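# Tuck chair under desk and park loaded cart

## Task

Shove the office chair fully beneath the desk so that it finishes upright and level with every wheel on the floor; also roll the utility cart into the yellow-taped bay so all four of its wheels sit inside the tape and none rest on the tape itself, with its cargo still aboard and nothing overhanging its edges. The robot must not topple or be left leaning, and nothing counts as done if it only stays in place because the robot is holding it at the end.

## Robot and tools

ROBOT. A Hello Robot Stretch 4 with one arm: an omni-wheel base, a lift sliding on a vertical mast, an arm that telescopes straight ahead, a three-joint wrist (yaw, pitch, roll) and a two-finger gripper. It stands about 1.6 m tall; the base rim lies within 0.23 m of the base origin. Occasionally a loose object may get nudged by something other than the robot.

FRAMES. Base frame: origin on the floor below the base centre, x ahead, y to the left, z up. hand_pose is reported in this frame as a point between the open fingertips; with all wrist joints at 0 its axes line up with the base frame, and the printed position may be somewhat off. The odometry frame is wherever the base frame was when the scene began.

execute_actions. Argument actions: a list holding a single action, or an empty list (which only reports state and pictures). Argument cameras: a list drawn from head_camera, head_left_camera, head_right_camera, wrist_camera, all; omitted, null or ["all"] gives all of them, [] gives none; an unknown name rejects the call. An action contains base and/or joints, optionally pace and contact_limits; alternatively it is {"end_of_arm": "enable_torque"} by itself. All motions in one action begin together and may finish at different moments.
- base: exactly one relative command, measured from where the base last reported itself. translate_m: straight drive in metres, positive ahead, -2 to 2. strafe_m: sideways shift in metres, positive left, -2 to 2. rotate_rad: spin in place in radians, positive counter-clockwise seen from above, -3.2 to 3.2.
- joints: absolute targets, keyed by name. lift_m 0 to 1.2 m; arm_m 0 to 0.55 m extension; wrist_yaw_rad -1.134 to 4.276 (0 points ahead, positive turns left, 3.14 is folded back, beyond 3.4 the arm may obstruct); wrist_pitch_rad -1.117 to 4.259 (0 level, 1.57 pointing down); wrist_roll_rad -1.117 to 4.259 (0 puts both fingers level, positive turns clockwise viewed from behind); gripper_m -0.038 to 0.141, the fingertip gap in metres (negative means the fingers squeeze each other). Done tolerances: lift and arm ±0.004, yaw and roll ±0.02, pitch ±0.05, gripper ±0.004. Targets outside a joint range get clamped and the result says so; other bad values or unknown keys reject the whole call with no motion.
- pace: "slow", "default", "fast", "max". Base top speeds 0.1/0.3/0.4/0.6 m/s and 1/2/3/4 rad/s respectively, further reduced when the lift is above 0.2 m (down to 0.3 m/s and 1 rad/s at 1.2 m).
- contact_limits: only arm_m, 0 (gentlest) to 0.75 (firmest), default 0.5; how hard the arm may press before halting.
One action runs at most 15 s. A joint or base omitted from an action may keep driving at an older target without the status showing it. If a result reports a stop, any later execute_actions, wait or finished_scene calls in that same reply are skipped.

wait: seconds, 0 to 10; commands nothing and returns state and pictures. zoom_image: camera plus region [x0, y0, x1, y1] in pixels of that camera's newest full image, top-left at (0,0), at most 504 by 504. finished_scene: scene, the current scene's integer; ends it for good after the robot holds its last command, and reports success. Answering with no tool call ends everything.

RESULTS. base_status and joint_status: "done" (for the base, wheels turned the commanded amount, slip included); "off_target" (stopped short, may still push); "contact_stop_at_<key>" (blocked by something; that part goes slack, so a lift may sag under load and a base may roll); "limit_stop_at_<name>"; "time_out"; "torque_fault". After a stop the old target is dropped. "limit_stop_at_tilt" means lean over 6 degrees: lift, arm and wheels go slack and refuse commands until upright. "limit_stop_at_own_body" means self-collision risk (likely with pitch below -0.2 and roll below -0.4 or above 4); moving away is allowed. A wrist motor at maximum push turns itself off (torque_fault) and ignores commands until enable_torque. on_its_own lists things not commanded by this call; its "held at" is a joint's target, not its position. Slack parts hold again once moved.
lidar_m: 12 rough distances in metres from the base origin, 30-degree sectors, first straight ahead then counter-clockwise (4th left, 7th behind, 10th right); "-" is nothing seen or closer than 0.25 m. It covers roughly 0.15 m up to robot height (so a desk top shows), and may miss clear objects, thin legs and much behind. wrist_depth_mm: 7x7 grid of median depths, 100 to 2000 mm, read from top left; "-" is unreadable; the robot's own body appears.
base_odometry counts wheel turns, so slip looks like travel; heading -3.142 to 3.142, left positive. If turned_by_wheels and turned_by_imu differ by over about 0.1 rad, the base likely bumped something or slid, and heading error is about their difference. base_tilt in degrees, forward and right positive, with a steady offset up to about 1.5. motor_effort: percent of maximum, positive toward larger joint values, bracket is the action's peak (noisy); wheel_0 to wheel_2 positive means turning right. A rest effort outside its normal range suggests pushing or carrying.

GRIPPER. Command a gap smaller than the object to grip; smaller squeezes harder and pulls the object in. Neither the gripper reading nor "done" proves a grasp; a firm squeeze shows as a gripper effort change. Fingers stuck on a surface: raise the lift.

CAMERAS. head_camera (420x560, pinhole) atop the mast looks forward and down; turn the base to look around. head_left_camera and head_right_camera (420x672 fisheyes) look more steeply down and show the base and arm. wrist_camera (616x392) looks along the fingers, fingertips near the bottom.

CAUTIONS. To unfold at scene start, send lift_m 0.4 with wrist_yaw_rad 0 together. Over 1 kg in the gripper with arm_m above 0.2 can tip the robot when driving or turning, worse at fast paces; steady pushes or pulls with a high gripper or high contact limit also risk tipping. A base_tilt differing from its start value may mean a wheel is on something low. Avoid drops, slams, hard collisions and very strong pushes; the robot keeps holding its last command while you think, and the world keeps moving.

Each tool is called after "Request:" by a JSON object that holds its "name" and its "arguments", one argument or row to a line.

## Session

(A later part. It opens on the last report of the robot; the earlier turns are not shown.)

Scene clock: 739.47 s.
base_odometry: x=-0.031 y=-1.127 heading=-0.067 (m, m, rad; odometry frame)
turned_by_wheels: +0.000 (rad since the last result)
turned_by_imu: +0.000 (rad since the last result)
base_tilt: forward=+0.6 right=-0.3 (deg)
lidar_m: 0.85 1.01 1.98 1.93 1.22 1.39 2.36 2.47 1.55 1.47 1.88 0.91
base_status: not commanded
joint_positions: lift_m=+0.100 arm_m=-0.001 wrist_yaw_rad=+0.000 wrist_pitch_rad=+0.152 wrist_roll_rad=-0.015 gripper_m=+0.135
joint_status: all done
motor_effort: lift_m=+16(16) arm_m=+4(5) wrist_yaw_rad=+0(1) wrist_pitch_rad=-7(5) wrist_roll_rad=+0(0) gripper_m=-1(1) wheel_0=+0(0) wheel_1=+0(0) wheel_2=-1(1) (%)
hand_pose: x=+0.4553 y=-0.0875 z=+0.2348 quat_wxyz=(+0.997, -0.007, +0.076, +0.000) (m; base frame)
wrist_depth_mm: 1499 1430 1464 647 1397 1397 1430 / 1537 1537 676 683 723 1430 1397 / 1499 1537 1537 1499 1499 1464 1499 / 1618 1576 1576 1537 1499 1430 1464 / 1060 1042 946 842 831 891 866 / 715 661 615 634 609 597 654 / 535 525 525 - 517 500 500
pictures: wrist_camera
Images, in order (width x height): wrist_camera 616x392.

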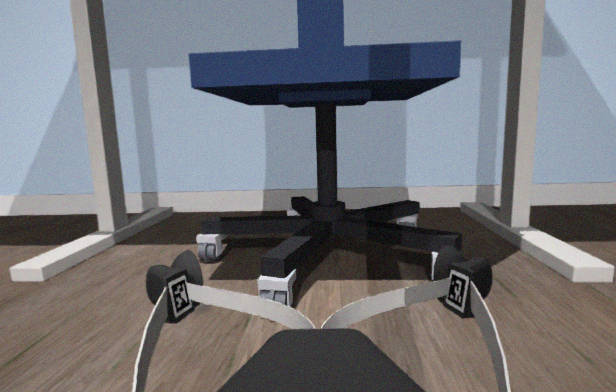

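Request:
{"name": "execute_actions", "arguments": {
  "actions": [
    {"base":{"rotate_rad":-0.07},"joints":{"lift_m":0.95,"wrist_pitch_rad":0.3}}
  ],
  "cameras": []
}}

Request:
{"name": "execute_actions", "arguments": {
  "actions": [
    {"base":{"translate_m":0.3}}
  ],
  "cameras": ["head_camera","wrist_camera"]
}}

Scene clock: 786.53 s.
base_odometry: x=-0.031 y=-1.127 heading=-0.137 (m, m, rad; odometry frame)
turned_by_wheels: -0.070 (rad since the last result)
turned_by_imu: -0.071 (rad since the last result)
base_tilt: forward=+0.8 right=-0.3 (deg)
lidar_m: 0.84 0.98 2.00 1.92 1.22 1.31 2.36 2.43 1.58 1.47 1.85 0.95
base_status: done
joint_positions: lift_m=+0.950 arm_m=-0.001 wrist_yaw_rad=+0.000 wrist_pitch_rad=+0.302 wrist_roll_rad=-0.015 gripper_m=+0.135
joint_status: all done
motor_effort: lift_m=+22(20) arm_m=+4(4) wrist_yaw_rad=+1(0) wrist_pitch_rad=-6(6) wrist_roll_rad=+0(1) gripper_m=+0(0) wheel_0=+1(1) wheel_1=+0(2) wheel_2=+1(4) (%)
hand_pose: x=+0.4456 y=-0.0875 z=+1.0422 quat_wxyz=(+0.989, -0.007, +0.150, +0.001) (m; base frame)
wrist_depth_mm: 1430 1366 1336 1366 1397 1397 1430 / 1430 1430 1499 1464 1499 1499 1499 / 1499 1430 1308 1229 1205 1118 1537 / 904 878 715 715 732 1182 1661 / 1661 1708 750 759 778 1661 1756 / 1756 1308 778 778 798 1366 1863 / 1661 1464 991 - 1537 1430 1499
pictures: none
No camera images: the call's "cameras" was empty. Leave "cameras" out to get every camera's image.

Scene clock: 789.00 s.
base_odometry: x=+0.266 y=-1.167 heading=-0.136 (m, m, rad; odometry frame)
turned_by_wheels: +0.000 (rad since the last result)
turned_by_imu: -0.001 (rad since the last result)
base_tilt: forward=+0.8 right=-0.4 (deg)
lidar_m: 0.56 0.64 0.93 1.91 1.59 1.43 2.68 2.72 1.56 1.49 0.98 0.64
base_status: done
joint_positions: lift_m=+0.950 arm_m=-0.001 wrist_yaw_rad=+0.000 wrist_pitch_rad=+0.302 wrist_roll_rad=-0.015 gripper_m=+0.135
joint_status: not commanded
motor_effort: lift_m=+22(22) arm_m=+4(5) wrist_yaw_rad=-2(1) wrist_pitch_rad=-7(7) wrist_roll_rad=-1(0) gripper_m=+0(1) wheel_0=-1(10) wheel_1=+0(4) wheel_2=+2(9) (%)
hand_pose: x=+0.4456 y=-0.0875 z=+1.0422 quat_wxyz=(+0.989, -0.007, +0.150, +0.001) (m; base frame)
wrist_depth_mm: 1118 1118 1098 1138 1138 1138 1160 / 1160 1138 1160 1182 1182 1160 1205 / 1229 1205 1205 1182 1182 1138 1255 / 723 699 699 668 654 640 621 / 512 430 427 430 424 469 496 / 1397 442 439 436 442 866 1499 / 1060 473 473 - 469 1042 1537
pictures: head_camera, wrist_camera
Images, in order (width x height): head_camera 420x560, wrist_camera 616x392.

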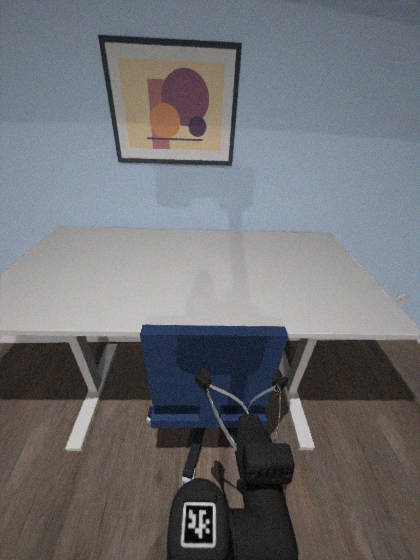

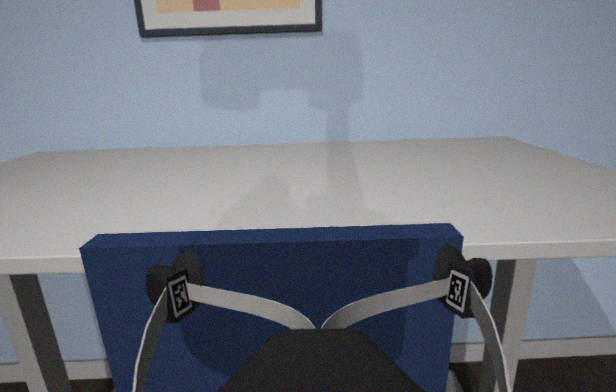

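Request:
{"name": "execute_actions", "arguments": {
  "actions": [
    {"base":{"translate_m":-0.05},"joints":{"lift_m":0.56,"wrist_pitch_rad":0.0}}
  ],
  "cameras": []
}}

Request:
{"name": "execute_actions", "arguments": {
  "actions": [
    {"base":{"translate_m":0.15},"pace":"slow"}
  ],
  "cameras": ["wrist_camera"]
}}

Scene clock: 799.50 s.
base_odometry: x=+0.216 y=-1.161 heading=-0.137 (m, m, rad; odometry frame)
turned_by_wheels: +0.000 (rad since the last result)
turned_by_imu: +0.000 (rad since the last result)
base_tilt: forward=+0.7 right=-0.3 (deg)
lidar_m: 0.60 0.67 0.98 1.91 1.50 1.41 2.61 2.67 1.57 1.47 1.85 0.70
base_status: done
joint_positions: lift_m=+0.560 arm_m=-0.001 wrist_yaw_rad=+0.000 wrist_pitch_rad=+0.003 wrist_roll_rad=-0.015 gripper_m=+0.135
joint_status: all done
motor_effort: lift_m=+16(22) arm_m=+5(4) wrist_yaw_rad=+0(2) wrist_pitch_rad=-10(23) wrist_roll_rad=-1(0) gripper_m=+0(1) wheel_0=-1(2) wheel_1=-1(7) wheel_2=-1(9) (%)
hand_pose: x=+0.4586 y=-0.0874 z=+0.7376 quat_wxyz=(+1.000, -0.007, +0.001, +0.000) (m; base frame)
wrist_depth_mm: 1308 1281 1281 1281 1308 1255 1308 / 549 442 436 442 436 549 500 / 809 445 445 449 439 798 1281 / 1281 445 439 449 439 1308 1281 / 1281 449 445 449 449 891 1336 / 1255 455 449 445 449 820 1366 / 1255 647 597 - 621 1308 1336
pictures: none
No camera images: the call's "cameras" was empty. Leave "cameras" out to get every camera's image.

Scene clock: 802.30 s.
base_odometry: x=+0.365 y=-1.181 heading=-0.137 (m, m, rad; odometry frame)
turned_by_wheels: +0.000 (rad since the last result)
turned_by_imu: -0.001 (rad since the last result)
base_tilt: forward=+0.6 right=-0.1 (deg)
lidar_m: 0.46 0.52 0.78 1.90 1.70 1.51 2.78 2.71 1.58 1.49 0.82 0.55
base_status: done
joint_positions: lift_m=+0.560 arm_m=-0.001 wrist_yaw_rad=+0.000 wrist_pitch_rad=+0.003 wrist_roll_rad=-0.015 gripper_m=+0.135
joint_status: not commanded
motor_effort: lift_m=+16(16) arm_m=+4(5) wrist_yaw_rad=+0(1) wrist_pitch_rad=-9(9) wrist_roll_rad=-1(1) gripper_m=+0(1) wheel_0=+1(2) wheel_1=+2(3) wheel_2=-1(6) (%)
hand_pose: x=+0.4586 y=-0.0874 z=+0.7376 quat_wxyz=(+1.000, -0.007, +0.001, +0.000) (m; base frame)
wrist_depth_mm: 291 294 290 293 291 293 342 / 294 294 293 291 293 293 504 / 294 294 293 294 293 293 668 / 294 297 296 297 296 294 707 / 300 297 297 296 296 294 723 / 297 297 296 297 296 296 715 / 301 298 298 - 297 296 732
pictures: wrist_camera
Images, in order (width x height): wrist_camera 616x392.

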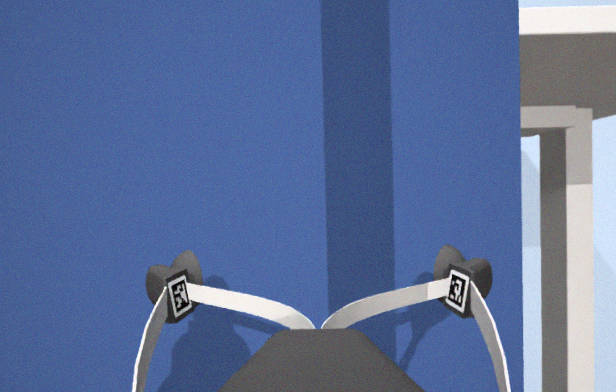

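Request:
{"name": "execute_actions", "arguments": {
  "actions": [
    {"base":{"strafe_m":0.05},"pace":"slow"}
  ],
  "cameras": []
}}

Request:
{"name": "execute_actions", "arguments": {
  "actions": [
    {"base":{"translate_m":0.08},"pace":"slow"}
  ],
  "cameras": []
}}

Request:
{"name": "execute_actions", "arguments": {
  "actions": [
    {"base":{"translate_m":-0.4}}
  ],
  "cameras": ["head_camera","head_left_camera"]
}}

Scene clock: 812.40 s.
base_odometry: x=+0.372 y=-1.132 heading=-0.137 (m, m, rad; odometry frame)
turned_by_wheels: +0.000 (rad since the last result)
turned_by_imu: +0.000 (rad since the last result)
base_tilt: forward=+0.8 right=-0.3 (deg)
lidar_m: 0.45 0.53 0.78 1.85 1.71 1.47 2.77 2.80 1.63 1.55 0.82 0.53
base_status: done
joint_positions: lift_m=+0.560 arm_m=-0.001 wrist_yaw_rad=+0.000 wrist_pitch_rad=+0.003 wrist_roll_rad=-0.015 gripper_m=+0.135
joint_status: not commanded
motor_effort: lift_m=+16(16) arm_m=+4(5) wrist_yaw_rad=+1(0) wrist_pitch_rad=-9(9) wrist_roll_rad=+0(3) gripper_m=+0(0) wheel_0=-1(4) wheel_1=+0(6) wheel_2=+0(0) (%)
hand_pose: x=+0.4586 y=-0.0874 z=+0.7376 quat_wxyz=(+1.000, -0.007, +0.001, +0.000) (m; base frame)
wrist_depth_mm: 291 290 291 290 290 289 287 / 290 291 291 291 290 290 290 / 293 294 293 291 293 290 291 / 296 294 294 293 291 291 291 / 297 297 293 294 293 293 293 / 297 296 296 293 296 294 294 / 297 296 297 - 296 297 296
pictures: none
No camera images: the call's "cameras" was empty. Leave "cameras" out to get every camera's image.

Scene clock: 814.47 s.
base_odometry: x=+0.450 y=-1.142 heading=-0.138 (m, m, rad; odometry frame)
turned_by_wheels: -0.001 (rad since the last result)
turned_by_imu: +0.041 (rad since the last result)
base_tilt: forward=-0.4 right=+0.4 (deg)
lidar_m: 0.40 0.48 0.73 1.87 1.74 1.55 2.86 2.68 1.59 1.55 0.72 0.46
base_status: done
joint_positions: lift_m=+0.560 arm_m=-0.001 wrist_yaw_rad=-0.019 wrist_pitch_rad=+0.011 wrist_roll_rad=-0.016 gripper_m=+0.135
joint_status: not commanded
on_its_own: wrist_yaw_rad is at rest, and its effort (+57) is outside its rest range (-13 to +13); wrist_pitch_rad is at rest, and its effort (-33) is outside its rest range (-23 to +23)
motor_effort: lift_m=+18(18) arm_m=+5(5) wrist_yaw_rad=+57(62) wrist_pitch_rad=-33(33) wrist_roll_rad=+3(4) gripper_m=-2(2) wheel_0=+1(7) wheel_1=+3(4) wheel_2=-23(23) (%)
hand_pose: x=+0.4567 y=-0.0930 z=+0.7350 quat_wxyz=(+1.000, -0.008, +0.006, -0.010) (m; base frame)
wrist_depth_mm: 236 234 233 232 232 230 231 / 236 234 235 235 233 232 231 / 238 236 235 235 233 232 230 / 237 237 236 236 234 232 232 / 238 237 236 236 234 233 233 / 240 238 237 236 236 205 233 / 240 239 237 - 236 236 236
pictures: none
No camera images: the call's "cameras" was empty. Leave "cameras" out to get every camera's image.

Scene clock: 817.30 s.
base_odometry: x=+0.054 y=-1.087 heading=-0.138 (m, m, rad; odometry frame)
turned_by_wheels: +0.000 (rad since the last result)
turned_by_imu: -0.027 (rad since the last result)
base_tilt: forward=+0.8 right=-0.2 (deg)
lidar_m: 0.77 0.90 1.94 1.87 1.24 1.28 2.43 2.52 1.60 1.52 1.90 0.86
base_status: done
joint_positions: lift_m=+0.560 arm_m=-0.001 wrist_yaw_rad=+0.000 wrist_pitch_rad=+0.002 wrist_roll_rad=-0.015 gripper_m=+0.135
joint_status: not commanded
motor_effort: lift_m=+18(18) arm_m=+5(5) wrist_yaw_rad=-2(55) wrist_pitch_rad=-7(34) wrist_roll_rad=+0(3) gripper_m=+1(1) wheel_0=-1(12) wheel_1=+1(5) wheel_2=+0(22) (%)
hand_pose: x=+0.4585 y=-0.0875 z=+0.7377 quat_wxyz=(+1.000, -0.008, +0.001, +0.000) (m; base frame)
wrist_depth_mm: 1464 1464 1430 1464 1464 1430 1499 / 1464 1464 634 615 609 1430 1430 / 891 917 621 615 615 960 1464 / 1464 1499 615 615 615 1464 1499 / 1499 1430 621 621 615 1008 1499 / 1430 1499 621 621 621 991 1499 / 1430 1464 723 - 668 1060 1464
pictures: head_camera, head_left_camera
Images, in order (width x height): head_camera 420x560, head_left_camera 420x672.

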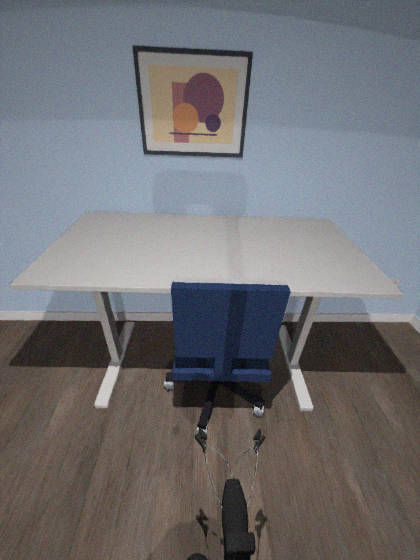

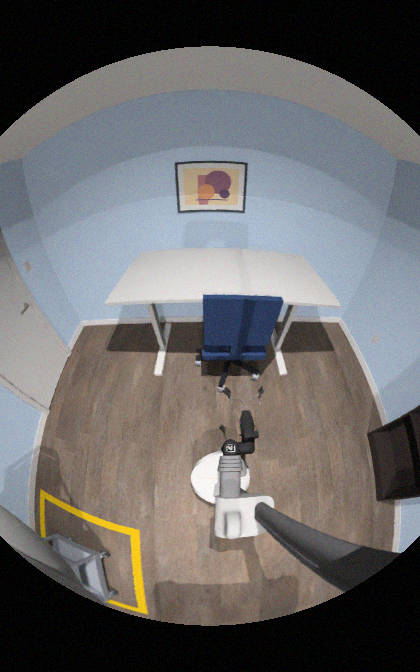

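Chair is solidly against the desk and square.

Request:
{"name": "finished_scene", "arguments": {
  "scene": 2
}}

The scene is finished: the task was done.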